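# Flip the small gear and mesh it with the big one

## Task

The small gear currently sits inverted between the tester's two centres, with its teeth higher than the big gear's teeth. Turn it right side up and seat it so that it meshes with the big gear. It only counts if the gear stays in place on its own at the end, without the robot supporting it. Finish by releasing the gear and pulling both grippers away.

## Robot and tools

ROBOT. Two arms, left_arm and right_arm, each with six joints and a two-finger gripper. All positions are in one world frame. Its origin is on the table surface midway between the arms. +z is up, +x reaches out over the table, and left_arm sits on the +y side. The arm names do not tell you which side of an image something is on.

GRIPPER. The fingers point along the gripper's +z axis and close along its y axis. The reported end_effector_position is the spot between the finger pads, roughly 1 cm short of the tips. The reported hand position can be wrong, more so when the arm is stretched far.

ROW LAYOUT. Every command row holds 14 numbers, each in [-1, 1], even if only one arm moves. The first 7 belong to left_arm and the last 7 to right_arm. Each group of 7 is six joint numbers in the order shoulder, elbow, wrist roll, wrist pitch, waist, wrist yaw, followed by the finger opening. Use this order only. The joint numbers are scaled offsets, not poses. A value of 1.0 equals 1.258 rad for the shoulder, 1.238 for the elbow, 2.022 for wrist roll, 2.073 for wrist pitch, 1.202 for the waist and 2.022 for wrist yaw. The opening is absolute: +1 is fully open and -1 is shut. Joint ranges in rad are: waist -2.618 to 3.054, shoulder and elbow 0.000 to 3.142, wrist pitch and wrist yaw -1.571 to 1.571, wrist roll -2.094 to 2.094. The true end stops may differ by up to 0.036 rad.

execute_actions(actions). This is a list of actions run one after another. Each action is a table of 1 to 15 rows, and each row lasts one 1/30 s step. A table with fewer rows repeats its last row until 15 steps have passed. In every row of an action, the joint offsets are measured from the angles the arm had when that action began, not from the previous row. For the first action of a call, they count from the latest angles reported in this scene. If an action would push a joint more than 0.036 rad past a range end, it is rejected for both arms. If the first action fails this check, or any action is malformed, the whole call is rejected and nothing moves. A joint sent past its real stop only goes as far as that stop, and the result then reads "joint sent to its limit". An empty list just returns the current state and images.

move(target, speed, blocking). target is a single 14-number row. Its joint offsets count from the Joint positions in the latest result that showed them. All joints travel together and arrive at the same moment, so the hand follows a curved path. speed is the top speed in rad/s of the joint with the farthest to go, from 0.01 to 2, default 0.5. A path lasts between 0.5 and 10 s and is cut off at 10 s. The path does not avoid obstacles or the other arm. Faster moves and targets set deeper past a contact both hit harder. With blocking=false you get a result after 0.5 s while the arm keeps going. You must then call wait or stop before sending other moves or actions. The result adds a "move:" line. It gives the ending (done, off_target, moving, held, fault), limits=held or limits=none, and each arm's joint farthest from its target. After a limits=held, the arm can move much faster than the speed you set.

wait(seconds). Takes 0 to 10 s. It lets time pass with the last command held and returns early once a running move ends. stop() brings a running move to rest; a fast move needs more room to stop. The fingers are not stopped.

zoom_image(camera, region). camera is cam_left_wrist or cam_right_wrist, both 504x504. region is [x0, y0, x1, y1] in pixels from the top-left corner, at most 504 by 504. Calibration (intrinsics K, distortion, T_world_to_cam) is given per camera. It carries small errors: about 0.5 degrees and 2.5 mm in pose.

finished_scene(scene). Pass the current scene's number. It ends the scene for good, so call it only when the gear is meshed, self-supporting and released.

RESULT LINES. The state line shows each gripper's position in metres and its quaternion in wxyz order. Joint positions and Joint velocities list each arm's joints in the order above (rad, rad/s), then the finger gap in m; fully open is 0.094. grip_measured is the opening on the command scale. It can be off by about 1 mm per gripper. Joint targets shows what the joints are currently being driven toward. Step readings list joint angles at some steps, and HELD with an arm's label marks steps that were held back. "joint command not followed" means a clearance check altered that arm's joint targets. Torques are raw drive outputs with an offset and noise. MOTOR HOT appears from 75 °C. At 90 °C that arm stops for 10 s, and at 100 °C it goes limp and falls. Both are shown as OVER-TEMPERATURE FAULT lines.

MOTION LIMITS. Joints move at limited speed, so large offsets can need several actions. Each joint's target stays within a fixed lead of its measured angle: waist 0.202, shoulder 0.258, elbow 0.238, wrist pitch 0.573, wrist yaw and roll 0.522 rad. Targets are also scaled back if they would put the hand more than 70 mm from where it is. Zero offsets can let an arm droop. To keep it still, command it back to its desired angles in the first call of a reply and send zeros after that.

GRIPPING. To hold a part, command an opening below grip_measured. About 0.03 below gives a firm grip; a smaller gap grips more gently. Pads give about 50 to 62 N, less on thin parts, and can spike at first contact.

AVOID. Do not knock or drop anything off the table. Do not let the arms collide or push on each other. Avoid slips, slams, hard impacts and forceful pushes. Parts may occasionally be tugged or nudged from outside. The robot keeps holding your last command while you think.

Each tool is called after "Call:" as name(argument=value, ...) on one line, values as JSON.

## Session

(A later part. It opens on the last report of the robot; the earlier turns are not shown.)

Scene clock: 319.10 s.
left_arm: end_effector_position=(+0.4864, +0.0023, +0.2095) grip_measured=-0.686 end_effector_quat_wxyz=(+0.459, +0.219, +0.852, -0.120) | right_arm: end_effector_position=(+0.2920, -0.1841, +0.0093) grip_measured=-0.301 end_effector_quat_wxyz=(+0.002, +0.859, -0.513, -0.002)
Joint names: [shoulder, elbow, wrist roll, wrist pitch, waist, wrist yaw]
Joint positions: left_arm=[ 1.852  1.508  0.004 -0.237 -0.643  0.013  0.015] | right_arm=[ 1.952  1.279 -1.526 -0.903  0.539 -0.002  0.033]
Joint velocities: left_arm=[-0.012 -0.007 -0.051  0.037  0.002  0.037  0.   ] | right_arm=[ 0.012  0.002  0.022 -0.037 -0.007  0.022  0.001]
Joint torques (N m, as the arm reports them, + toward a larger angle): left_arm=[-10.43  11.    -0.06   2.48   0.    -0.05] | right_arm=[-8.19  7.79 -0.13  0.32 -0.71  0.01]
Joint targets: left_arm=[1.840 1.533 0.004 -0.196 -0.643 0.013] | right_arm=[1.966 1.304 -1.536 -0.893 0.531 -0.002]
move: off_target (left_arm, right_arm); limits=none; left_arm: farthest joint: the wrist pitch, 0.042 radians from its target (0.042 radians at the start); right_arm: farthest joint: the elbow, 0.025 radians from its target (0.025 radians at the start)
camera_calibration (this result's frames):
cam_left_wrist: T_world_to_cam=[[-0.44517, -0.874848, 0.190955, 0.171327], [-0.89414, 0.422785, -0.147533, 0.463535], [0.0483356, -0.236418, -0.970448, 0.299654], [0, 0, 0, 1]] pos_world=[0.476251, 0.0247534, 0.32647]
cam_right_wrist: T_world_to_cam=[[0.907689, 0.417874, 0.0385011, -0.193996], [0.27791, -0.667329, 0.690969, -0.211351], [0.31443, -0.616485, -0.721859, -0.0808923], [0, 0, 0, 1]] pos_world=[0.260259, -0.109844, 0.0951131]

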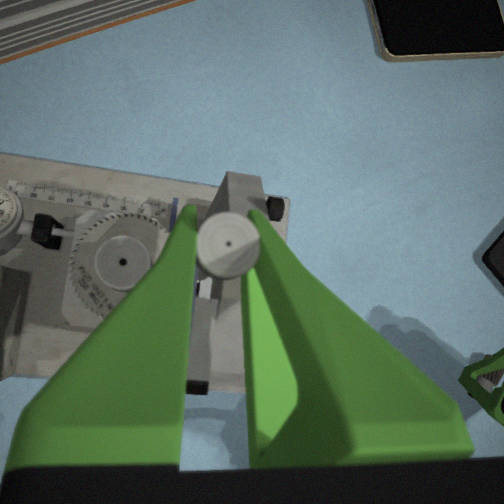

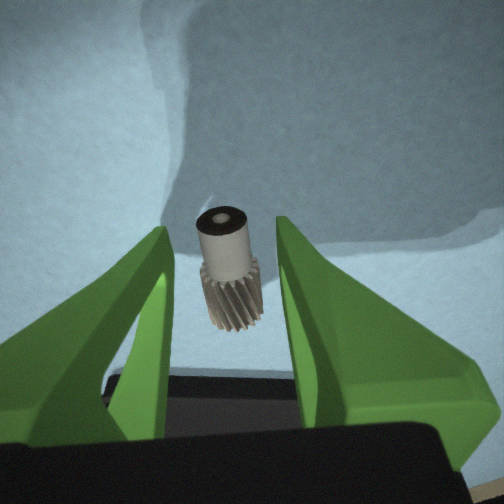

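Call:
move(target=[-0.01,0.02,0,0.02,0,0,-0.73,0.015,0.02,0,0.004,0,0,-0.55], speed=0.04)

Call:
move(target=[-0.01,0.02,0,0.02,0,0,-0.73,0,0.02,0,0,0,0,-0.77])

Scene clock: 326.70 s.
left_arm: end_effector_position=(+0.4864, +0.0023, +0.2095) grip_measured=-0.686 end_effector_quat_wxyz=(+0.459, +0.219, +0.852, -0.120) | right_arm: end_effector_position=(+0.2922, -0.1840, +0.0093) grip_measured=-0.549 end_effector_quat_wxyz=(+0.002, +0.859, -0.512, -0.002)
Joint names: [shoulder, elbow, wrist roll, wrist pitch, waist, wrist yaw]
Joint positions: left_arm=[ 1.852  1.508  0.004 -0.237 -0.643  0.013  0.015] | right_arm=[ 1.952  1.279 -1.526 -0.903  0.539 -0.002  0.021]
Joint velocities: left_arm=[ 0.007 -0.002  0.051  0.037  0.007  0.007 -0.001] | right_arm=[ 0.007  0.002  0.095 -0.066 -0.007 -0.037  0.001]
Joint torques (N m, as the arm reports them, + toward a larger angle): left_arm=[-10.27  10.7    0.     2.5    0.28   0.01] | right_arm=[-7.61  7.94 -0.02  0.31  0.07 -0.01]
Joint targets: left_arm=[1.840 1.533 0.004 -0.196 -0.643 0.013] | right_arm=[1.971 1.304 -1.526 -0.895 0.539 -0.002]
move: off_target (left_arm, right_arm); limits=none; left_arm: farthest joint: the wrist pitch, 0.042 radians from its target (0.042 radians at the start); right_arm: farthest joint: the elbow, 0.025 radians from its target (0.025 radians at the start)
camera_calibration (this result's frames):
cam_left_wrist: T_world_to_cam=[[-0.44517, -0.874848, 0.190955, 0.171327], [-0.89414, 0.422785, -0.147533, 0.463535], [0.0483356, -0.236418, -0.970448, 0.299654], [0, 0, 0, 1]] pos_world=[0.476251, 0.0247534, 0.32647]
cam_right_wrist: T_world_to_cam=[[0.907504, 0.418204, 0.0392597, -0.194076], [0.277713, -0.667496, 0.690887, -0.211302], [0.315138, -0.61608, -0.721896, -0.0810162], [0, 0, 0, 1]] pos_world=[0.260338, -0.109792, 0.0951203]

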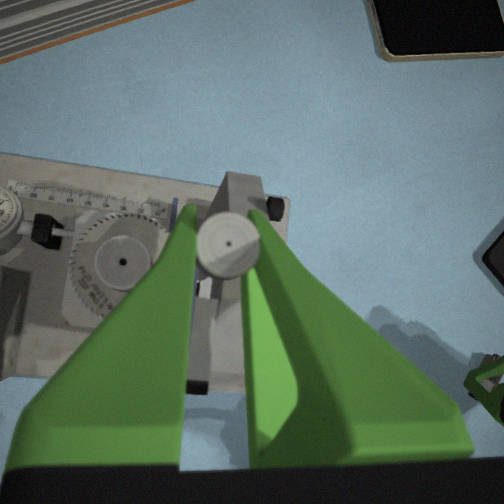

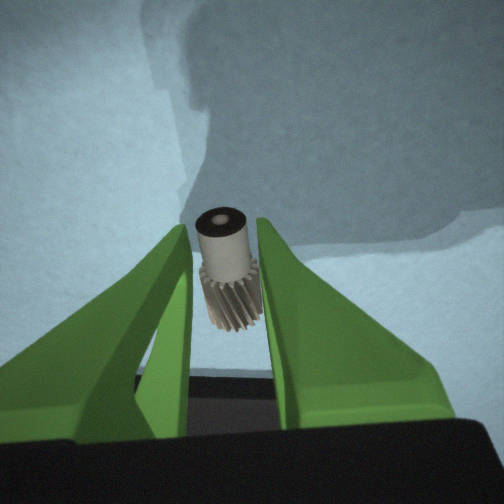

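Scene clock: 327.40 s.
left_arm: end_effector_position=(+0.4864, +0.0023, +0.2095) grip_measured=-0.686 end_effector_quat_wxyz=(+0.459, +0.219, +0.852, -0.120) | right_arm: end_effector_position=(+0.2922, -0.1840, +0.0093) grip_measured=-0.668 end_effector_quat_wxyz=(+0.002, +0.859, -0.512, -0.002)
Joint names: [shoulder, elbow, wrist roll, wrist pitch, waist, wrist yaw]
Joint positions: left_arm=[ 1.852  1.508  0.004 -0.237 -0.643  0.013  0.015] | right_arm=[ 1.952  1.279 -1.526 -0.903  0.539 -0.002  0.016]
Joint velocities: left_arm=[ 0.002 -0.012 -0.11  -0.022 -0.012 -0.037 -0.001] | right_arm=[ 0.007  0.012  0.081 -0.007 -0.012 -0.007 -0.001]
Joint torques (N m, as the arm reports them, + toward a larger angle): left_arm=[-10.22  10.89   0.     2.51   0.03  -0.05] | right_arm=[-9.44  7.85  0.01  0.27  0.   -0.03]
Joint targets: left_arm=[1.840 1.533 0.004 -0.196 -0.643 0.013] | right_arm=[1.952 1.304 -1.526 -0.903 0.539 -0.002]
move: off_target (left_arm, right_arm); limits=none; left_arm: farthest joint: the wrist pitch, 0.042 radians from its target (0.042 radians at the start); right_arm: farthest joint: the elbow, 0.025 radians from its target (0.025 radians at the start)
camera_calibration (this result's frames):
cam_left_wrist: T_world_to_cam=[[-0.44517, -0.874848, 0.190955, 0.171327], [-0.89414, 0.422785, -0.147533, 0.463535], [0.0483356, -0.236418, -0.970448, 0.299654], [0, 0, 0, 1]] pos_world=[0.476251, 0.0247534, 0.32647]
cam_right_wrist: T_world_to_cam=[[0.907504, 0.418204, 0.0392597, -0.194076], [0.277713, -0.667496, 0.690887, -0.211302], [0.315138, -0.61608, -0.721896, -0.0810162], [0, 0, 0, 1]] pos_world=[0.260338, -0.109792, 0.0951203]

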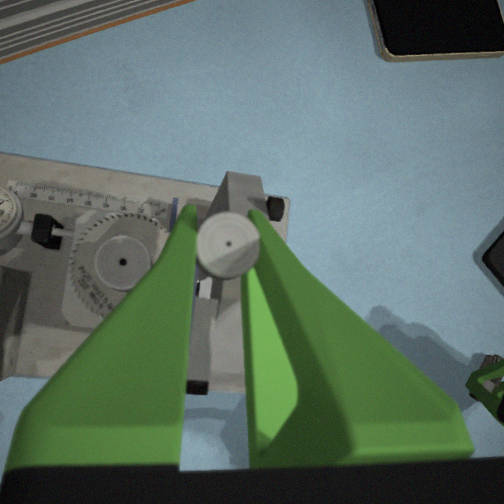

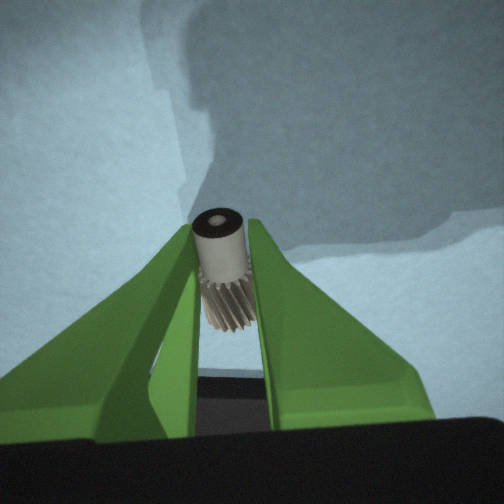

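Caught the tooth edge. Reopen, shift ~2.5 mm.

Call:
move(target=[-0.01,0.02,0,0.02,0,0,-0.73,-0.008,0.02,0,0,0,0,-0.5])

Call:
move(target=[-0.01,0.02,0,0.02,0,0,-0.73,-0.008,0.02,0,0,0.014,0,-0.5], speed=0.04)

Call:
move(target=[-0.01,0.02,0,0.02,0,0,-0.73,0,0.02,0,0,0,0,-0.77])

Scene clock: 334.57 s.
left_arm: end_effector_position=(+0.4864, +0.0023, +0.2095) grip_measured=-0.686 end_effector_quat_wxyz=(+0.459, +0.219, +0.852, -0.120) | right_arm: end_effector_position=(+0.2922, -0.1840, +0.0093) grip_measured=-0.501 end_effector_quat_wxyz=(+0.002, +0.859, -0.512, -0.002)
Joint names: [shoulder, elbow, wrist roll, wrist pitch, waist, wrist yaw]
Joint positions: left_arm=[ 1.852  1.508  0.004 -0.237 -0.643  0.013  0.015] | right_arm=[ 1.952  1.279 -1.526 -0.903  0.539 -0.002  0.023]
Joint velocities: left_arm=[-0.022  0.012 -0.066  0.007  0.002 -0.051 -0.   ] | right_arm=[ 0.002 -0.012  0.007  0.066 -0.007  0.022 -0.   ]
Joint torques (N m, as the arm reports them, + toward a larger angle): left_arm=[-10.35  10.71   0.02   2.49  -0.02  -0.02] | right_arm=[-10.38   7.88  -0.03   0.26  -0.12  -0.01]
Joint targets: left_arm=[1.840 1.533 0.004 -0.196 -0.643 0.013] | right_arm=[1.942 1.304 -1.526 -0.903 0.539 -0.002]
move: off_target (left_arm, right_arm); limits=none; left_arm: farthest joint: the wrist pitch, 0.042 radians from its target (0.042 radians at the start); right_arm: farthest joint: the elbow, 0.025 radians from its target (0.025 radians at the start)
camera_calibration (this result's frames):
cam_left_wrist: T_world_to_cam=[[-0.44517, -0.874848, 0.190955, 0.171327], [-0.89414, 0.422785, -0.147533, 0.463535], [0.0483356, -0.236418, -0.970448, 0.299654], [0, 0, 0, 1]] pos_world=[0.476251, 0.0247534, 0.32647]
cam_right_wrist: T_world_to_cam=[[0.907504, 0.418204, 0.0392597, -0.194076], [0.277713, -0.667496, 0.690887, -0.211302], [0.315138, -0.61608, -0.721896, -0.0810162], [0, 0, 0, 1]] pos_world=[0.260338, -0.109792, 0.0951203]

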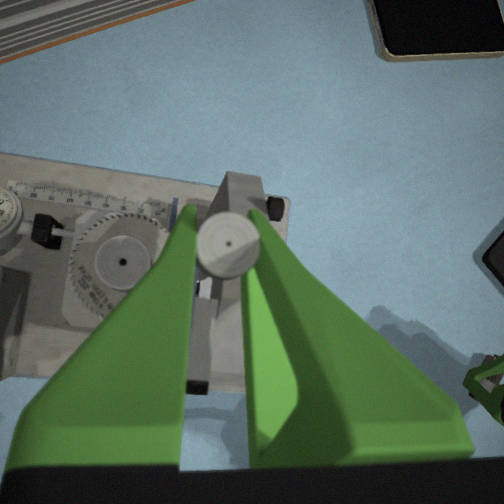

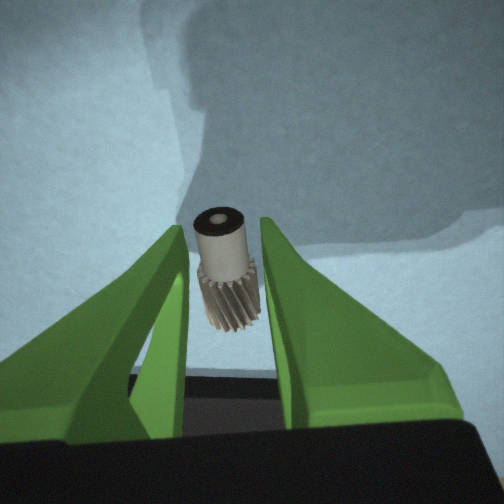

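Scene clock: 335.83 s.
left_arm: end_effector_position=(+0.4864, +0.0023, +0.2095) grip_measured=-0.686 end_effector_quat_wxyz=(+0.459, +0.219, +0.852, -0.120) | right_arm: end_effector_position=(+0.2907, -0.1814, +0.0093) grip_measured=-0.501 end_effector_quat_wxyz=(+0.002, +0.861, -0.509, -0.002)
Joint names: [shoulder, elbow, wrist roll, wrist pitch, waist, wrist yaw]
Joint positions: left_arm=[ 1.852  1.508  0.004 -0.237 -0.643  0.013  0.015] | right_arm=[ 1.952  1.279 -1.526 -0.903  0.547 -0.002  0.023]
Joint velocities: left_arm=[ 0.012 -0.017 -0.051 -0.037 -0.002  0.081  0.   ] | right_arm=[-0.007  0.007  0.007  0.007  0.002 -0.051 -0.   ]
Joint torques (N m, as the arm reports them, + toward a larger angle): left_arm=[-10.17  10.88  -0.02   2.5    0.25  -0.03] | right_arm=[-10.36   7.77   0.02   0.26   0.63  -0.02]
Joint targets: left_arm=[1.840 1.533 0.004 -0.196 -0.643 0.013] | right_arm=[1.942 1.304 -1.526 -0.903 0.555 -0.002]
move: off_target (left_arm, right_arm); limits=none; left_arm: farthest joint: the wrist pitch, 0.042 radians from its target (0.042 radians at the start); right_arm: farthest joint: the elbow, 0.025 radians from its target (0.025 radians at the start)
camera_calibration (this result's frames):
cam_left_wrist: T_world_to_cam=[[-0.44517, -0.874848, 0.190955, 0.171327], [-0.89414, 0.422785, -0.147533, 0.463535], [0.0483356, -0.236418, -0.970448, 0.299654], [0, 0, 0, 1]] pos_world=[0.476251, 0.0247534, 0.32647]
cam_right_wrist: T_world_to_cam=[[0.903791, 0.426165, 0.0393006, -0.19121], [0.283423, -0.664808, 0.69116, -0.210358], [0.320676, -0.613526, -0.721632, -0.0801188], [0, 0, 0, 1]] pos_world=[0.258126, -0.107516, 0.0950896]

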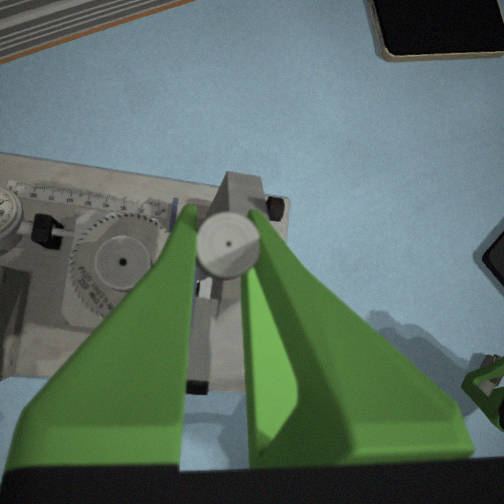

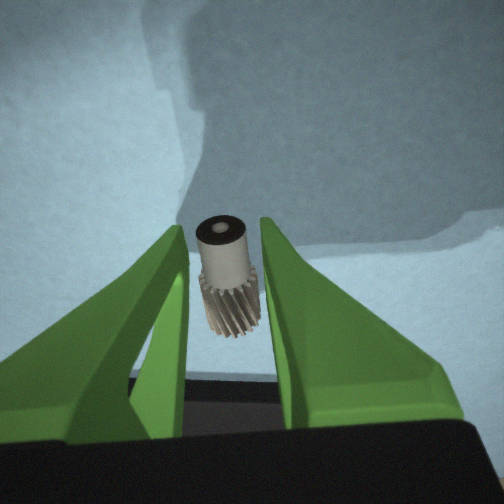

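Scene clock: 336.53 s.
left_arm: end_effector_position=(+0.4864, +0.0023, +0.2095) grip_measured=-0.686 end_effector_quat_wxyz=(+0.459, +0.219, +0.852, -0.120) | right_arm: end_effector_position=(+0.2907, -0.1814, +0.0093) grip_measured=-0.717 end_effector_quat_wxyz=(+0.002, +0.861, -0.509, -0.002)
Joint names: [shoulder, elbow, wrist roll, wrist pitch, waist, wrist yaw]
Joint positions: left_arm=[ 1.852  1.508  0.004 -0.237 -0.643  0.013  0.015] | right_arm=[ 1.952  1.279 -1.526 -0.903  0.547 -0.002  0.013]
Joint velocities: left_arm=[ 0.002  0.012 -0.022 -0.051 -0.007 -0.007  0.   ] | right_arm=[-0.017 -0.017 -0.037  0.037 -0.002  0.037 -0.001]
Joint torques (N m, as the arm reports them, + toward a larger angle): left_arm=[-10.23  10.69  -0.02   2.45  -0.19  -0.04] | right_arm=[-9.44  7.9  -0.02  0.25  0.    0.  ]
Joint targets: left_arm=[1.840 1.533 0.004 -0.196 -0.643 0.013] | right_arm=[1.952 1.304 -1.526 -0.903 0.547 -0.002]
move: off_target (left_arm, right_arm); limits=none; left_arm: farthest joint: the wrist pitch, 0.042 radians from its target (0.042 radians at the start); right_arm: farthest joint: the elbow, 0.025 radians from its target (0.025 radians at the start)
camera_calibration (this result's frames):
cam_left_wrist: T_world_to_cam=[[-0.44517, -0.874848, 0.190955, 0.171327], [-0.89414, 0.422785, -0.147533, 0.463535], [0.0483356, -0.236418, -0.970448, 0.299654], [0, 0, 0, 1]] pos_world=[0.476251, 0.0247534, 0.32647]
cam_right_wrist: T_world_to_cam=[[0.903791, 0.426165, 0.0393006, -0.19121], [0.283423, -0.664808, 0.69116, -0.210358], [0.320676, -0.613526, -0.721632, -0.0801188], [0, 0, 0, 1]] pos_world=[0.258126, -0.107516, 0.0950896]

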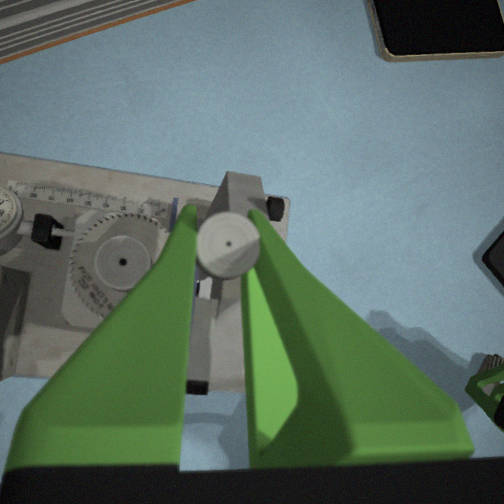

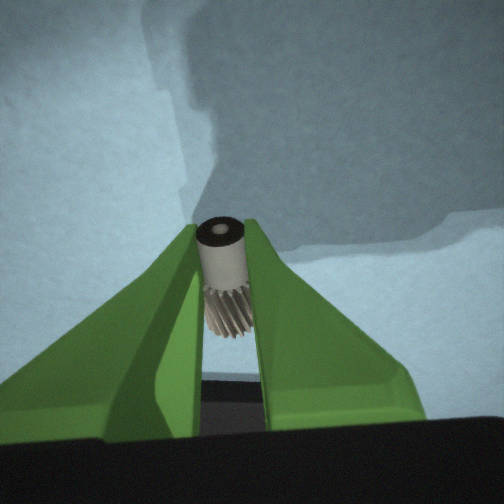

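Call:
move(target=[-0.01,0.02,0,0.02,0,0,-0.73,-0.1,0.02,0,0,0,0,-0.77], speed=0.25)

Call:
move(target=[-0.01,0.02,0,0.02,0,0,-0.73,-0.03,-0.05,0.45,0.5,-0.3,0,-0.77], speed=0.8)

Scene clock: 345.43 s.
left_arm: end_effector_position=(+0.4864, +0.0023, +0.2095) grip_measured=-0.686 end_effector_quat_wxyz=(+0.459, +0.219, +0.852, -0.120) | right_arm: end_effector_position=(+0.2989, -0.1764, +0.0438) grip_measured=-0.717 end_effector_quat_wxyz=(-0.044, +0.860, -0.508, +0.022)
Joint names: [shoulder, elbow, wrist roll, wrist pitch, waist, wrist yaw]
Joint positions: left_arm=[ 1.852  1.508  0.004 -0.237 -0.643  0.013  0.015] | right_arm=[ 1.848  1.279 -1.526 -0.903  0.547 -0.002  0.013]
Joint velocities: left_arm=[-0.007 -0.012  0.007 -0.022 -0.002 -0.066 -0.   ] | right_arm=[-0.002 -0.022  0.037 -0.066  0.002 -0.051  0.001]
Joint torques (N m, as the arm reports them, + toward a larger angle): left_arm=[-10.15  10.98  -0.02   2.48  -0.15  -0.05] | right_arm=[-10.91   8.23   0.01   0.43  -0.09   0.  ]
Joint targets: left_arm=[1.840 1.533 0.004 -0.196 -0.643 0.013] | right_arm=[1.826 1.304 -1.526 -0.903 0.547 -0.002]
move: off_target (left_arm, right_arm); limits=none; left_arm: farthest joint: the wrist pitch, 0.042 radians from its target (0.042 radians at the start); right_arm: farthest joint: the elbow, 0.025 radians from its target (0.025 radians at the start)
camera_calibration (this result's frames):
cam_left_wrist: T_world_to_cam=[[-0.44517, -0.874848, 0.190955, 0.171327], [-0.89414, 0.422785, -0.147533, 0.463535], [0.0483356, -0.236418, -0.970448, 0.299654], [0, 0, 0, 1]] pos_world=[0.476251, 0.0247534, 0.32647]
cam_right_wrist: T_world_to_cam=[[0.895711, 0.42123, 0.142361, -0.205084], [0.222589, -0.701962, 0.676538, -0.220898], [0.38491, -0.574295, -0.722516, -0.0670512], [0, 0, 0, 1]] pos_world=[0.258674, -0.107181, 0.130196]

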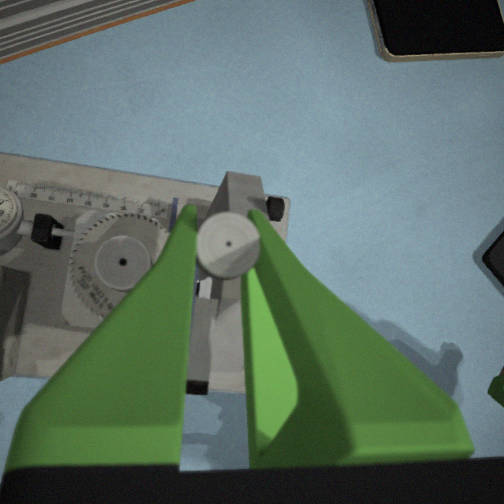

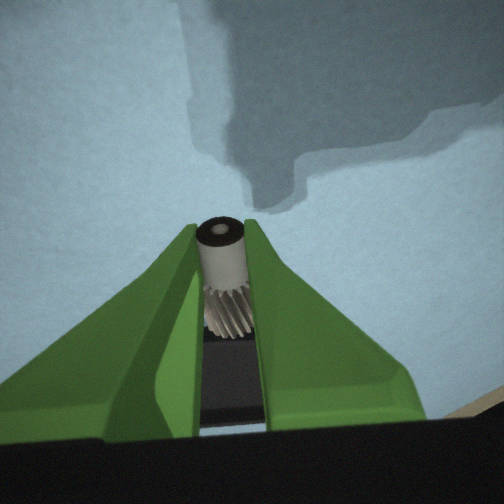

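Scene clock: 347.60 s.
left_arm: end_effector_position=(+0.4864, +0.0023, +0.2095) grip_measured=-0.686 end_effector_quat_wxyz=(+0.459, +0.219, +0.852, -0.120) | right_arm: end_effector_position=(+0.5317, -0.2595, +0.1615) grip_measured=-0.717 end_effector_quat_wxyz=(+0.498, -0.343, +0.789, -0.112)
Joint names: [shoulder, elbow, wrist roll, wrist pitch, waist, wrist yaw]
Joint positions: left_arm=[ 1.852  1.508  0.004 -0.237 -0.643  0.013  0.015] | right_arm=[ 1.848  1.236 -0.631  0.112  0.188 -0.001  0.013]
Joint velocities: left_arm=[-0.007  0.007  0.051 -0.007 -0.027  0.007 -0.   ] | right_arm=[-0.002 -0.017  0.022 -0.007  0.002  0.037 -0.   ]
Joint torques (N m, as the arm reports them, + toward a larger angle): left_arm=[-10.28  10.71  -0.01   2.51   0.04  -0.02] | right_arm=[-13.45   6.04   0.12   1.88  -0.28   0.01]
Joint targets: left_arm=[1.840 1.533 0.004 -0.196 -0.643 0.013] | right_arm=[1.810 1.217 -0.616 0.134 0.187 -0.002]
move: off_target (left_arm, right_arm); limits=none; left_arm: farthest joint: the wrist pitch, 0.042 radians from its target (0.042 radians at the start); right_arm: farthest joint: the shoulder, 0.038 radians from its target (0.038 radians at the start)
camera_calibration (this result's frames):
cam_left_wrist: T_world_to_cam=[[-0.44517, -0.874848, 0.190955, 0.171327], [-0.89414, 0.422785, -0.147533, 0.463535], [0.0483356, -0.236418, -0.970448, 0.299654], [0, 0, 0, 1]] pos_world=[0.476251, 0.0247534, 0.32647]
cam_right_wrist: T_world_to_cam=[[0.373148, -0.786233, 0.492543, -0.4874], [-0.822671, -0.525835, -0.216125, 0.334953], [0.428921, -0.324554, -0.843025, -0.0584515], [0, 0, 0, 1]] pos_world=[0.4825, -0.22605, 0.263181]

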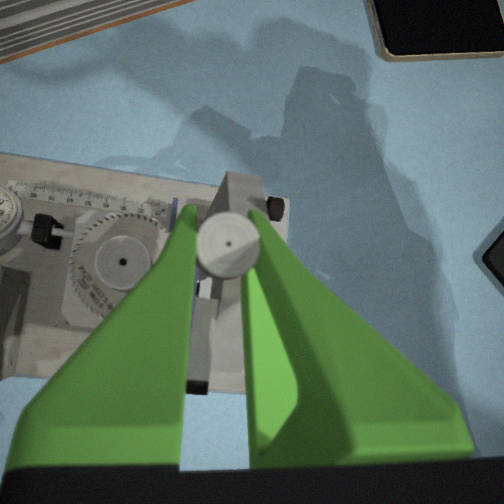

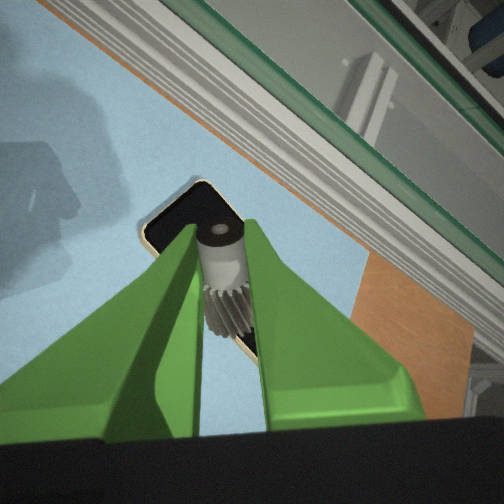

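Call:
move(target=[-0.01,0.02,0,0.02,0,0,-0.73,0.225,-0.228,0.314,0.51,0.19,-0.291,-0.77], speed=0.7)

Scene clock: 352.27 s.
left_arm: end_effector_position=(+0.4864, +0.0023, +0.2095) grip_measured=-0.686 end_effector_quat_wxyz=(+0.459, +0.219, +0.852, -0.120) | right_arm: end_effector_position=(+0.4436, -0.0584, +0.1422) grip_measured=-0.718 end_effector_quat_wxyz=(+0.620, -0.339, +0.623, +0.336)
Joint names: [shoulder, elbow, wrist roll, wrist pitch, waist, wrist yaw]
Joint positions: left_arm=[ 1.852  1.508  0.004 -0.237 -0.643  0.013  0.015] | right_arm=[ 2.123  0.969 -0.006  1.148  0.413 -0.581  0.013]
Joint velocities: left_arm=[ 0.022 -0.007 -0.037 -0.007  0.002  0.007 -0.   ] | right_arm=[-0.002  0.002 -0.022  0.022 -0.022  0.037 -0.   ]
Joint torques (N m, as the arm reports them, + toward a larger angle): left_arm=[-10.21  10.94   0.02   2.52   0.01  -0.03] | right_arm=[-10.09   4.56   0.07   1.83   0.17  -0.06]
Joint targets: left_arm=[1.840 1.533 0.004 -0.196 -0.643 0.013] | right_arm=[2.131 0.953 0.004 1.169 0.416 -0.589]
move: off_target (left_arm, right_arm); limits=none; left_arm: farthest joint: the wrist pitch, 0.042 radians from its target (0.042 radians at the start); right_arm: farthest joint: the wrist pitch, 0.021 radians from its target (1.057 radians at the start)
camera_calibration (this result's frames):
cam_left_wrist: T_world_to_cam=[[-0.44517, -0.874848, 0.190955, 0.171327], [-0.89414, 0.422785, -0.147533, 0.463535], [0.0483356, -0.236418, -0.970448, 0.299654], [0, 0, 0, 1]] pos_world=[0.476251, 0.0247534, 0.32647]
cam_right_wrist: T_world_to_cam=[[0.811839, -0.580819, -0.0597125, -0.391067], [-0.441048, -0.54301, -0.714574, 0.264636], [0.382614, 0.606456, -0.697006, 0.0825305], [0, 0, 0, 1]] pos_world=[0.402624, -0.133491, 0.223275]

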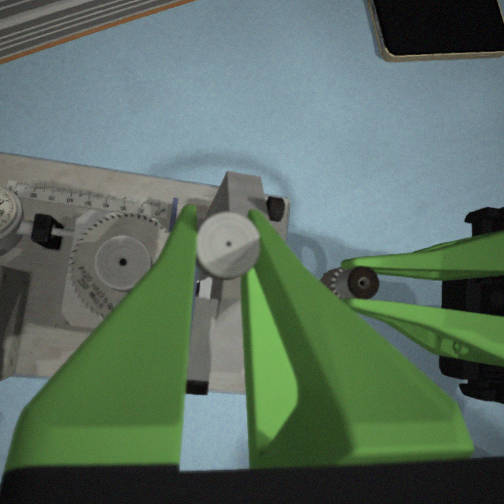

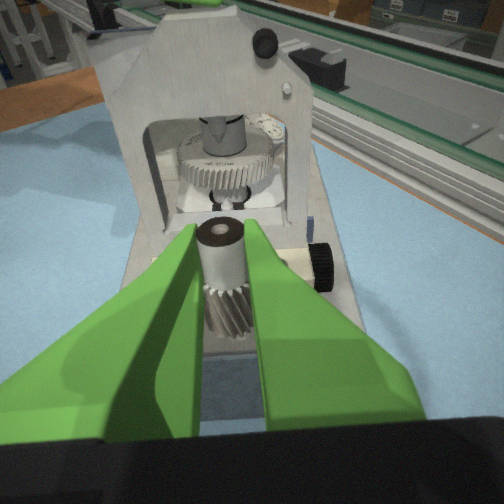

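Call:
move(target=[-0.081,0.049,0,0.043,-0.005,0,-0.73,0.108,0.209,0,-0.058,0.0715,0.044,-0.77], speed=0.12)

Scene clock: 361.07 s.
left_arm: end_effector_position=(+0.4865, +0.0023, +0.2260) grip_measured=-0.686 end_effector_quat_wxyz=(+0.477, +0.217, +0.843, -0.124) | right_arm: end_effector_position=(+0.4694, -0.0127, +0.1382) grip_measured=-0.718 end_effector_quat_wxyz=(+0.617, -0.339, +0.625, +0.336)
Joint names: [shoulder, elbow, wrist roll, wrist pitch, waist, wrist yaw]
Joint positions: left_arm=[ 1.829  1.508  0.004 -0.219 -0.643  0.013  0.015] | right_arm=[ 2.24   1.18  -0.006  1.046  0.486 -0.508  0.013]
Joint velocities: left_arm=[-0.007  0.022 -0.022 -0.007  0.002 -0.051  0.   ] | right_arm=[ 0.007  0.007  0.022 -0.022 -0.007 -0.007  0.   ]
Joint torques (N m, as the arm reports them, + toward a larger angle): left_arm=[-14.37  13.86   0.01   2.81  -0.51  -0.11] | right_arm=[-10.52   9.66   0.     1.48   0.99   0.15]
Joint targets: left_arm=[1.752 1.567 0.004 -0.150 -0.649 0.013] | right_arm=[2.259 1.228 -0.006 1.028 0.499 -0.492]
move: off_target (left_arm, right_arm); limits=none; left_arm: farthest joint: the shoulder, 0.078 radians from its target (0.102 radians at the start); right_arm: farthest joint: the elbow, 0.048 radians from its target (0.259 radians at the start)
camera_calibration (this result's frames):
cam_left_wrist: T_world_to_cam=[[-0.45225, -0.871063, 0.19162, 0.171473], [-0.887915, 0.419457, -0.188843, 0.472355], [0.084118, -0.255547, -0.96313, 0.296572], [0, 0, 0, 1]] pos_world=[0.472013, 0.0270192, 0.341981]
cam_right_wrist: T_world_to_cam=[[0.811861, -0.580432, -0.0630961, -0.385273], [-0.445521, -0.546034, -0.709477, 0.299307], [0.377351, 0.604108, -0.701898, 0.0452259], [0, 0, 0, 1]] pos_world=[0.429069, -0.0875142, 0.219786]

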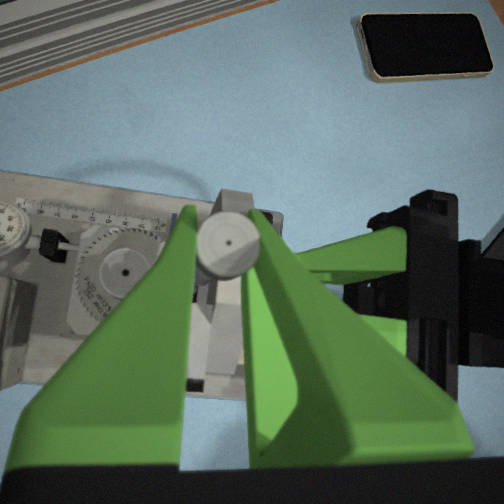

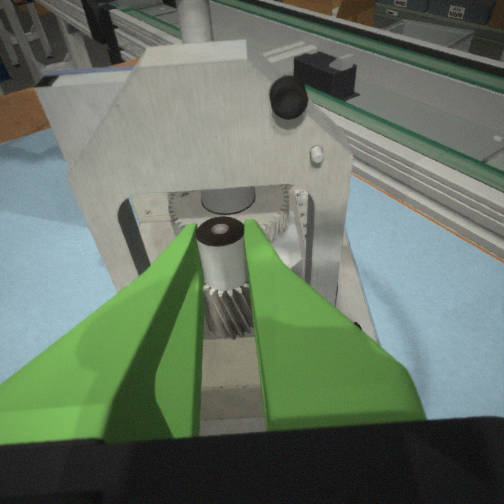

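Call:
execute_actions(actions=[[[-0.063,0.049,0,0.034,-0.005,0,-0.73,0,0.02,0,0,-0.004,-0.002,-0.77],[-0.063,0.049,0,0.034,-0.005,0,-0.73,0,0.018,0,0.005,-0.008,-0.003,-0.77],[-0.063,0.049,0,0.034,-0.005,0,-0.73,0,0.018,0,0.01,-0.008,-0.003,-0.77],[-0.063,0.049,0,0.034,-0.005,0,-0.73,0,0.018,0,0.015,-0.008,-0.003,-0.77],[-0.063,0.049,0,0.034,-0.005,0,-0.73,0,0.018,0,0.021,-0.008,-0.003,-0.77]]])

Scene clock: 368.73 s.
left_arm: end_effector_position=(+0.4865, +0.0023, +0.2260) grip_measured=-0.686 end_effector_quat_wxyz=(+0.477, +0.217, +0.843, -0.124) | right_arm: end_effector_position=(+0.4698, -0.0136, +0.1428) grip_measured=-0.718 end_effector_quat_wxyz=(+0.624, -0.340, +0.618, +0.336)
Joint names: [shoulder, elbow, wrist roll, wrist pitch, waist, wrist yaw]
Joint positions: left_arm=[ 1.829  1.508  0.004 -0.219 -0.643  0.013  0.015] | right_arm=[ 2.24   1.18  -0.006  1.067  0.484 -0.513  0.013]
Joint velocities: left_arm=[-0.002  0.002 -0.051 -0.007  0.017 -0.051 -0.001] | right_arm=[-0.012  0.012  0.022  0.037  0.007 -0.066  0.001]
Joint torques (N m, as the arm reports them, + toward a larger angle): left_arm=[-14.44  13.87   0.     2.79  -0.31  -0.06] | right_arm=[-12.27   7.74  -0.03   1.8   -0.51  -0.01]
Joint targets: left_arm=[1.752 1.567 0.004 -0.150 -0.649 0.013] | right_arm=[2.240 1.202 -0.006 1.089 0.477 -0.515]
Step readings (joint positions):
0: left_arm=[1.829 1.508 0.004 -0.219 -0.643 0.013] | right_arm=[2.240 1.180 -0.006 1.046 0.486 -0.508]
1: left_arm=[1.829 1.508 0.004 -0.219 -0.643 0.013] | right_arm=[2.240 1.180 -0.006 1.046 0.485 -0.510]
2: left_arm=[1.829 1.508 0.004 -0.219 -0.643 0.013] | right_arm=[2.240 1.180 -0.006 1.046 0.485 -0.512]
4: left_arm=[1.829 1.508 0.004 -0.219 -0.643 0.013] | right_arm=[2.240 1.180 -0.006 1.047 0.484 -0.513]
8: left_arm=[1.829 1.508 0.004 -0.219 -0.643 0.013] | right_arm=[2.240 1.180 -0.006 1.059 0.484 -0.513]
15: Joint positions above
camera_calibration (this result's frames):
cam_left_wrist: T_world_to_cam=[[-0.45225, -0.871063, 0.19162, 0.171473], [-0.887915, 0.419457, -0.188843, 0.472355], [0.084118, -0.255547, -0.96313, 0.296572], [0, 0, 0, 1]] pos_world=[0.472013, 0.0270192, 0.341981]
cam_right_wrist: T_world_to_cam=[[0.81381, -0.578628, -0.0538784, -0.387942], [-0.431653, -0.539805, -0.722694, 0.297749], [0.389087, 0.611393, -0.689065, 0.0416355], [0, 0, 0, 1]] pos_world=[0.428036, -0.0892037, 0.222969]

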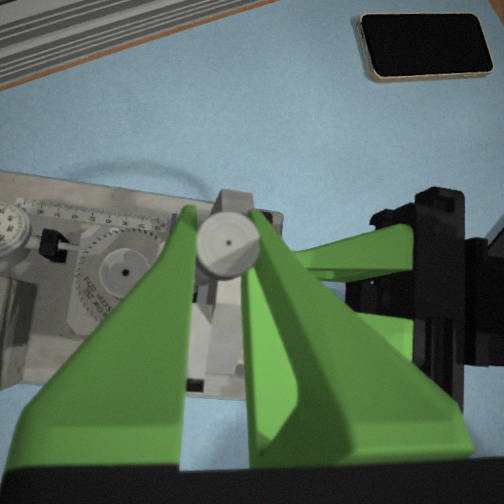

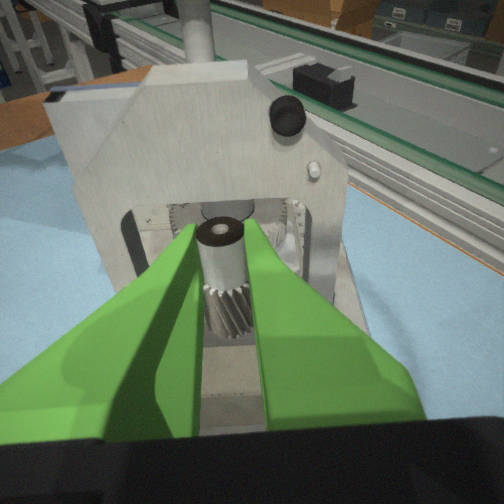

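Call:
execute_actions(actions=[[[-0.063,0.049,0,0.034,-0.005,0,-0.73,0.006,0.026,0,0,0.004,0.003,-0.77],[-0.063,0.049,0,0.034,-0.005,0,-0.73,0.011,0.03,0,-0.008,0.006,0.004,-0.77],[-0.063,0.049,0,0.034,-0.005,0,-0.73,0.013,0.035,0,-0.011,0.008,0.0055,-0.77],[-0.063,0.049,0,0.034,-0.005,0,-0.73,0.015,0.04,0,-0.013,0.01,0.007,-0.77],[-0.063,0.049,0,0.034,-0.005,0,-0.73,0.017,0.045,0,-0.015,0.012,0.0085,-0.77],[-0.063,0.049,0,0.034,-0.005,0,-0.73,0.019,0.05,0,-0.017,0.014,0.01,-0.77],[-0.063,0.049,0,0.034,-0.005,0,-0.73,0.021,0.055,0,-0.019,0.016,0.0115,-0.77],[-0.063,0.049,0,0.034,-0.005,0,-0.73,0.023,0.059,0,-0.021,0.017,0.013,-0.77],[-0.063,0.049,0,0.034,-0.005,0,-0.73,0.025,0.0615,0,-0.023,0.018,0.014,-0.77]]])

Call:
wait(seconds=0.4)

Scene clock: 388.07 s.
left_arm: end_effector_position=(+0.4865, +0.0023, +0.2260) grip_measured=-0.686 end_effector_quat_wxyz=(+0.477, +0.217, +0.843, -0.124) | right_arm: end_effector_position=(+0.4737, -0.0037, +0.1409) grip_measured=-0.718 end_effector_quat_wxyz=(+0.620, -0.340, +0.622, +0.336)
Joint names: [shoulder, elbow, wrist roll, wrist pitch, waist, wrist yaw]
Joint positions: left_arm=[ 1.829  1.508  0.004 -0.219 -0.643  0.013  0.015] | right_arm=[ 2.259  1.222 -0.006  1.031  0.5   -0.495  0.013]
Joint velocities: left_arm=[ 0.012  0.007 -0.081  0.037 -0.007 -0.022  0.001] | right_arm=[ 0.002  0.017 -0.051 -0.066 -0.007  0.051  0.001]
Joint torques (N m, as the arm reports them, + toward a larger angle): left_arm=[-14.59  13.99   0.06   2.81  -0.58  -0.02] | right_arm=[-11.36   8.77  -0.03   1.57   0.51   0.1 ]
Joint targets: left_arm=[1.752 1.567 0.004 -0.150 -0.649 0.013] | right_arm=[2.271 1.256 -0.006 1.019 0.505 -0.484]
Step readings (joint positions):
0: left_arm=[1.829 1.508 0.004 -0.219 -0.643 0.013] | right_arm=[2.240 1.180 -0.006 1.068 0.484 -0.513]
1: left_arm=[1.829 1.508 0.004 -0.219 -0.643 0.013] | right_arm=[2.240 1.180 -0.006 1.068 0.484 -0.513]
2: left_arm=[1.829 1.508 0.004 -0.219 -0.643 0.013] | right_arm=[2.240 1.180 -0.006 1.067 0.484 -0.513]
4: left_arm=[1.829 1.508 0.004 -0.219 -0.643 0.013] | right_arm=[2.241 1.182 -0.006 1.062 0.484 -0.511]
8: left_arm=[1.829 1.508 0.004 -0.219 -0.643 0.013] | right_arm=[2.253 1.209 -0.006 1.046 0.490 -0.503]
15: Joint positions above
camera_calibration (this result's frames):
cam_left_wrist: T_world_to_cam=[[-0.45225, -0.871063, 0.19162, 0.171473], [-0.887915, 0.419457, -0.188843, 0.472355], [0.084118, -0.255547, -0.96313, 0.296572], [0, 0, 0, 1]] pos_world=[0.472013, 0.0270192, 0.341981]
cam_right_wrist: T_world_to_cam=[[0.812538, -0.579885, -0.0592884, -0.384154], [-0.440007, -0.54345, -0.714882, 0.306257], [0.382329, 0.606956, -0.696727, 0.0369594], [0, 0, 0, 1]] pos_world=[0.432764, -0.078763, 0.221912]

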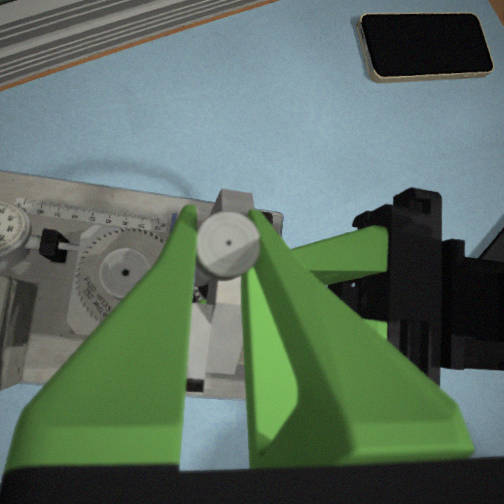

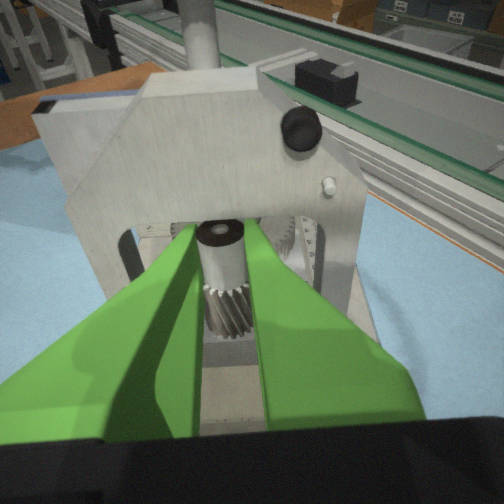

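Scene clock: 388.47 s.
left_arm: end_effector_position=(+0.4865, +0.0023, +0.2260) grip_measured=-0.686 end_effector_quat_wxyz=(+0.477, +0.217, +0.843, -0.124) | right_arm: end_effector_position=(+0.4740, -0.0038, +0.1403) grip_measured=-0.718 end_effector_quat_wxyz=(+0.620, -0.339, +0.623, +0.335)
Joint names: [shoulder, elbow, wrist roll, wrist pitch, waist, wrist yaw]
Joint positions: left_arm=[ 1.829  1.508  0.004 -0.219 -0.643  0.013  0.015] | right_arm=[ 2.259  1.222 -0.006  1.03   0.5   -0.494  0.013]
Joint velocities: left_arm=[ 0.002 -0.037 -0.095 -0.066 -0.007 -0.022  0.   ] | right_arm=[ 0.017 -0.007  0.022 -0.037  0.002  0.022 -0.001]
Joint torques (N m, as the arm reports them, + toward a larger angle): left_arm=[-14.25  13.74  -0.02   2.78  -0.46  -0.07] | right_arm=[-11.46   8.87   0.     1.56   0.45   0.11]
Joint targets: left_arm=[1.752 1.567 0.004 -0.150 -0.649 0.013] | right_arm=[2.271 1.256 -0.006 1.019 0.505 -0.484]
wait: 0.40 s; at rest by 0.17 s
camera_calibration (this result's frames):
cam_left_wrist: T_world_to_cam=[[-0.45225, -0.871063, 0.19162, 0.171473], [-0.887915, 0.419457, -0.188843, 0.472355], [0.084118, -0.255547, -0.96313, 0.296572], [0, 0, 0, 1]] pos_world=[0.472013, 0.0270192, 0.341981]
cam_right_wrist: T_world_to_cam=[[0.811553, -0.581179, -0.0601063, -0.383885], [-0.442028, -0.543437, -0.713644, 0.30666], [0.382091, 0.605728, -0.697925, 0.0368407], [0, 0, 0, 1]] pos_world=[0.433018, -0.0787708, 0.221484]

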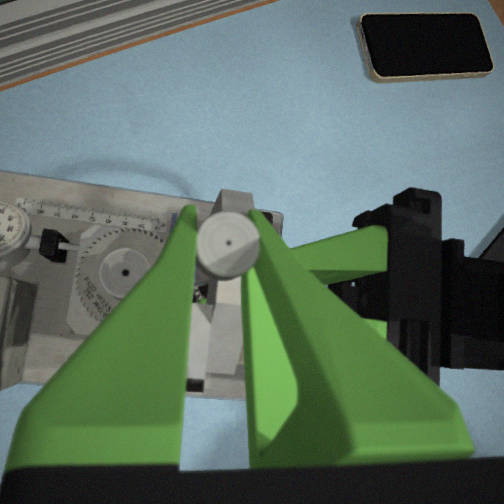

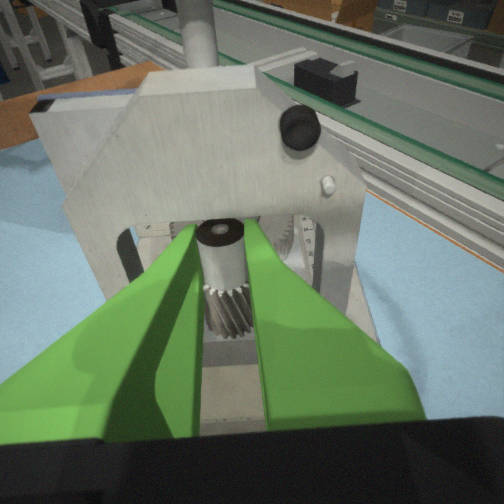

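Call:
execute_actions(actions=[[[-0.063,0.049,0,0.034,-0.005,0,-0.73,0.008,0.029,0,0.002,0.004,0.005,-0.77],[-0.063,0.049,0,0.034,-0.005,0,-0.73,0.008,0.031,0,0.002,0.004,0.005,-0.77],[-0.063,0.049,0,0.034,-0.005,0,-0.73,0.008,0.033,0,0.002,0.004,0.005,-0.77],[-0.063,0.049,0,0.034,-0.005,0,-0.73,0.008,0.035,0,0.002,0.004,0.005,-0.77]]])

Scene clock: 395.17 s.
left_arm: end_effector_position=(+0.4865, +0.0023, +0.2260) grip_measured=-0.686 end_effector_quat_wxyz=(+0.477, +0.217, +0.843, -0.124) | right_arm: end_effector_position=(+0.4740, -0.0038, +0.1403) grip_measured=-0.718 end_effector_quat_wxyz=(+0.620, -0.339, +0.623, +0.335)
Joint names: [shoulder, elbow, wrist roll, wrist pitch, waist, wrist yaw]
Joint positions: left_arm=[ 1.829  1.508  0.004 -0.219 -0.643  0.013  0.015] | right_arm=[ 2.259  1.222 -0.006  1.03   0.5   -0.494  0.013]
Joint velocities: left_arm=[ 0.017 -0.007 -0.11  -0.051 -0.007 -0.022 -0.001] | right_arm=[-0.017 -0.007 -0.037 -0.007 -0.002  0.081 -0.   ]
Joint torques (N m, as the arm reports them, + toward a larger angle): left_arm=[-14.41  13.86  -0.05   2.75  -0.53  -0.03] | right_arm=[-11.69   9.53   0.     1.71   0.53   0.09]
Joint targets: left_arm=[1.752 1.567 0.004 -0.150 -0.649 0.013] | right_arm=[2.269 1.265 -0.006 1.034 0.505 -0.483]
Step readings (joint positions):
0: left_arm=[1.829 1.508 0.004 -0.219 -0.643 0.013] | right_arm=[2.259 1.222 -0.006 1.030 0.500 -0.494]
1: left_arm=[1.829 1.508 0.004 -0.219 -0.643 0.013] | right_arm=[2.259 1.222 -0.006 1.030 0.500 -0.494]
2: left_arm=[1.829 1.508 0.004 -0.219 -0.643 0.013] | right_arm=[2.259 1.222 -0.006 1.030 0.500 -0.494]
4: left_arm=[1.829 1.508 0.004 -0.219 -0.643 0.013] | right_arm=[2.259 1.222 -0.006 1.030 0.500 -0.494]
8: left_arm=[1.829 1.508 0.004 -0.219 -0.643 0.013] | right_arm=[2.259 1.222 -0.006 1.030 0.500 -0.494]
15: Joint positions above
camera_calibration (this result's frames):
cam_left_wrist: T_world_to_cam=[[-0.45225, -0.871063, 0.19162, 0.171473], [-0.887915, 0.419457, -0.188843, 0.472355], [0.084118, -0.255547, -0.96313, 0.296572], [0, 0, 0, 1]] pos_world=[0.472013, 0.0270192, 0.341981]
cam_right_wrist: T_world_to_cam=[[0.811553, -0.581179, -0.0601063, -0.383885], [-0.442028, -0.543437, -0.713644, 0.30666], [0.382091, 0.605728, -0.697925, 0.0368407], [0, 0, 0, 1]] pos_world=[0.433018, -0.0787708, 0.221484]

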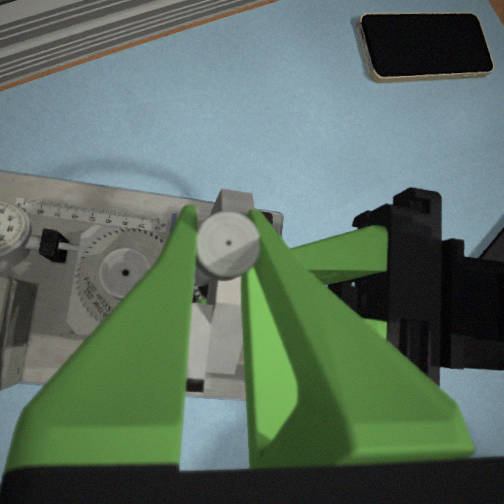

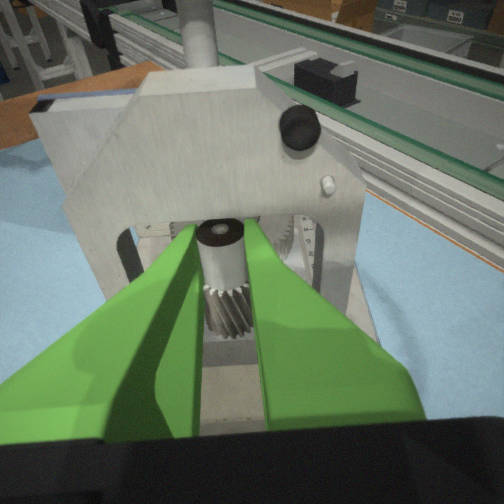

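Call:
execute_actions(actions=[[[-0.063,0.049,0,0.034,-0.005,0,-0.73,0.005,0.024,0,0.006,0.002,0.003,-0.77],[-0.063,0.049,0,0.034,-0.005,0,-0.73,0.005,0.024,0,0.01,0.002,0.003,-0.77],[-0.063,0.049,0,0.034,-0.005,0,-0.73,0.005,0.024,0,0.014,0.002,0.003,-0.77],[-0.063,0.049,0,0.034,-0.005,0,-0.73,0.005,0.024,0,0.019,0.002,0.003,-0.77]]])

Scene clock: 402.27 s.
left_arm: end_effector_position=(+0.4865, +0.0023, +0.2260) grip_measured=-0.686 end_effector_quat_wxyz=(+0.477, +0.217, +0.843, -0.124) | right_arm: end_effector_position=(+0.4739, -0.0038, +0.1442) grip_measured=-0.718 end_effector_quat_wxyz=(+0.626, -0.339, +0.617, +0.335)
Joint names: [shoulder, elbow, wrist roll, wrist pitch, waist, wrist yaw]
Joint positions: left_arm=[ 1.829  1.508  0.004 -0.219 -0.643  0.013  0.015] | right_arm=[ 2.259  1.222 -0.006  1.047  0.5   -0.494  0.013]
Joint velocities: left_arm=[ 0.007 -0.012  0.022 -0.007 -0.002 -0.037 -0.001] | right_arm=[-0.007  0.002  0.022 -0.022 -0.002  0.022 -0.   ]
Joint torques (N m, as the arm reports them, + toward a larger angle): left_arm=[-14.42  13.8    0.03   2.76  -0.46  -0.07] | right_arm=[-12.03   8.45  -0.02   1.86   0.1    0.07]
Joint targets: left_arm=[1.752 1.567 0.004 -0.150 -0.649 0.013] | right_arm=[2.266 1.252 -0.006 1.070 0.502 -0.487]
Step readings (joint positions):
0: left_arm=[1.829 1.508 0.004 -0.219 -0.643 0.013] | right_arm=[2.259 1.222 -0.006 1.030 0.500 -0.494]
1: left_arm=[1.829 1.508 0.004 -0.219 -0.643 0.013] | right_arm=[2.259 1.222 -0.006 1.030 0.500 -0.494]
2: left_arm=[1.829 1.508 0.004 -0.219 -0.643 0.013] | right_arm=[2.259 1.222 -0.006 1.030 0.500 -0.494]
4: left_arm=[1.829 1.508 0.004 -0.219 -0.643 0.013] | right_arm=[2.259 1.222 -0.006 1.033 0.500 -0.494]
8: left_arm=[1.829 1.508 0.004 -0.219 -0.643 0.013] | right_arm=[2.259 1.222 -0.006 1.043 0.500 -0.494]
15: Joint positions above
camera_calibration (this result's frames):
cam_left_wrist: T_world_to_cam=[[-0.45225, -0.871063, 0.19162, 0.171473], [-0.887915, 0.419457, -0.188843, 0.472355], [0.084118, -0.255547, -0.96313, 0.296572], [0, 0, 0, 1]] pos_world=[0.472013, 0.0270192, 0.341981]
cam_right_wrist: T_world_to_cam=[[0.812402, -0.580714, -0.05267, -0.385123], [-0.431199, -0.537508, -0.724674, 0.305926], [0.392518, 0.611438, -0.687076, 0.0330803], [0, 0, 0, 1]] pos_world=[0.431805, -0.0794353, 0.224141]

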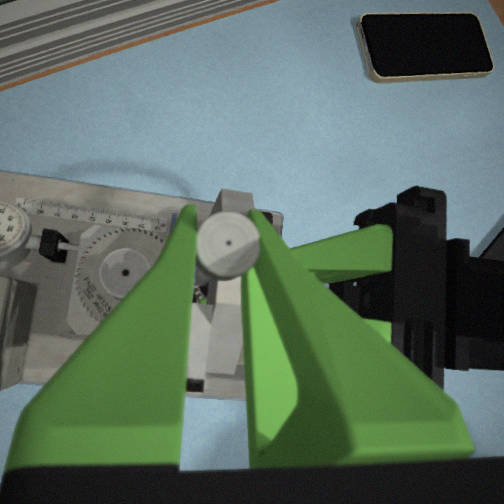

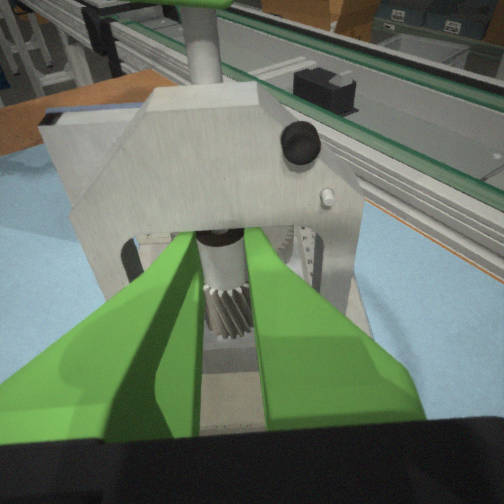

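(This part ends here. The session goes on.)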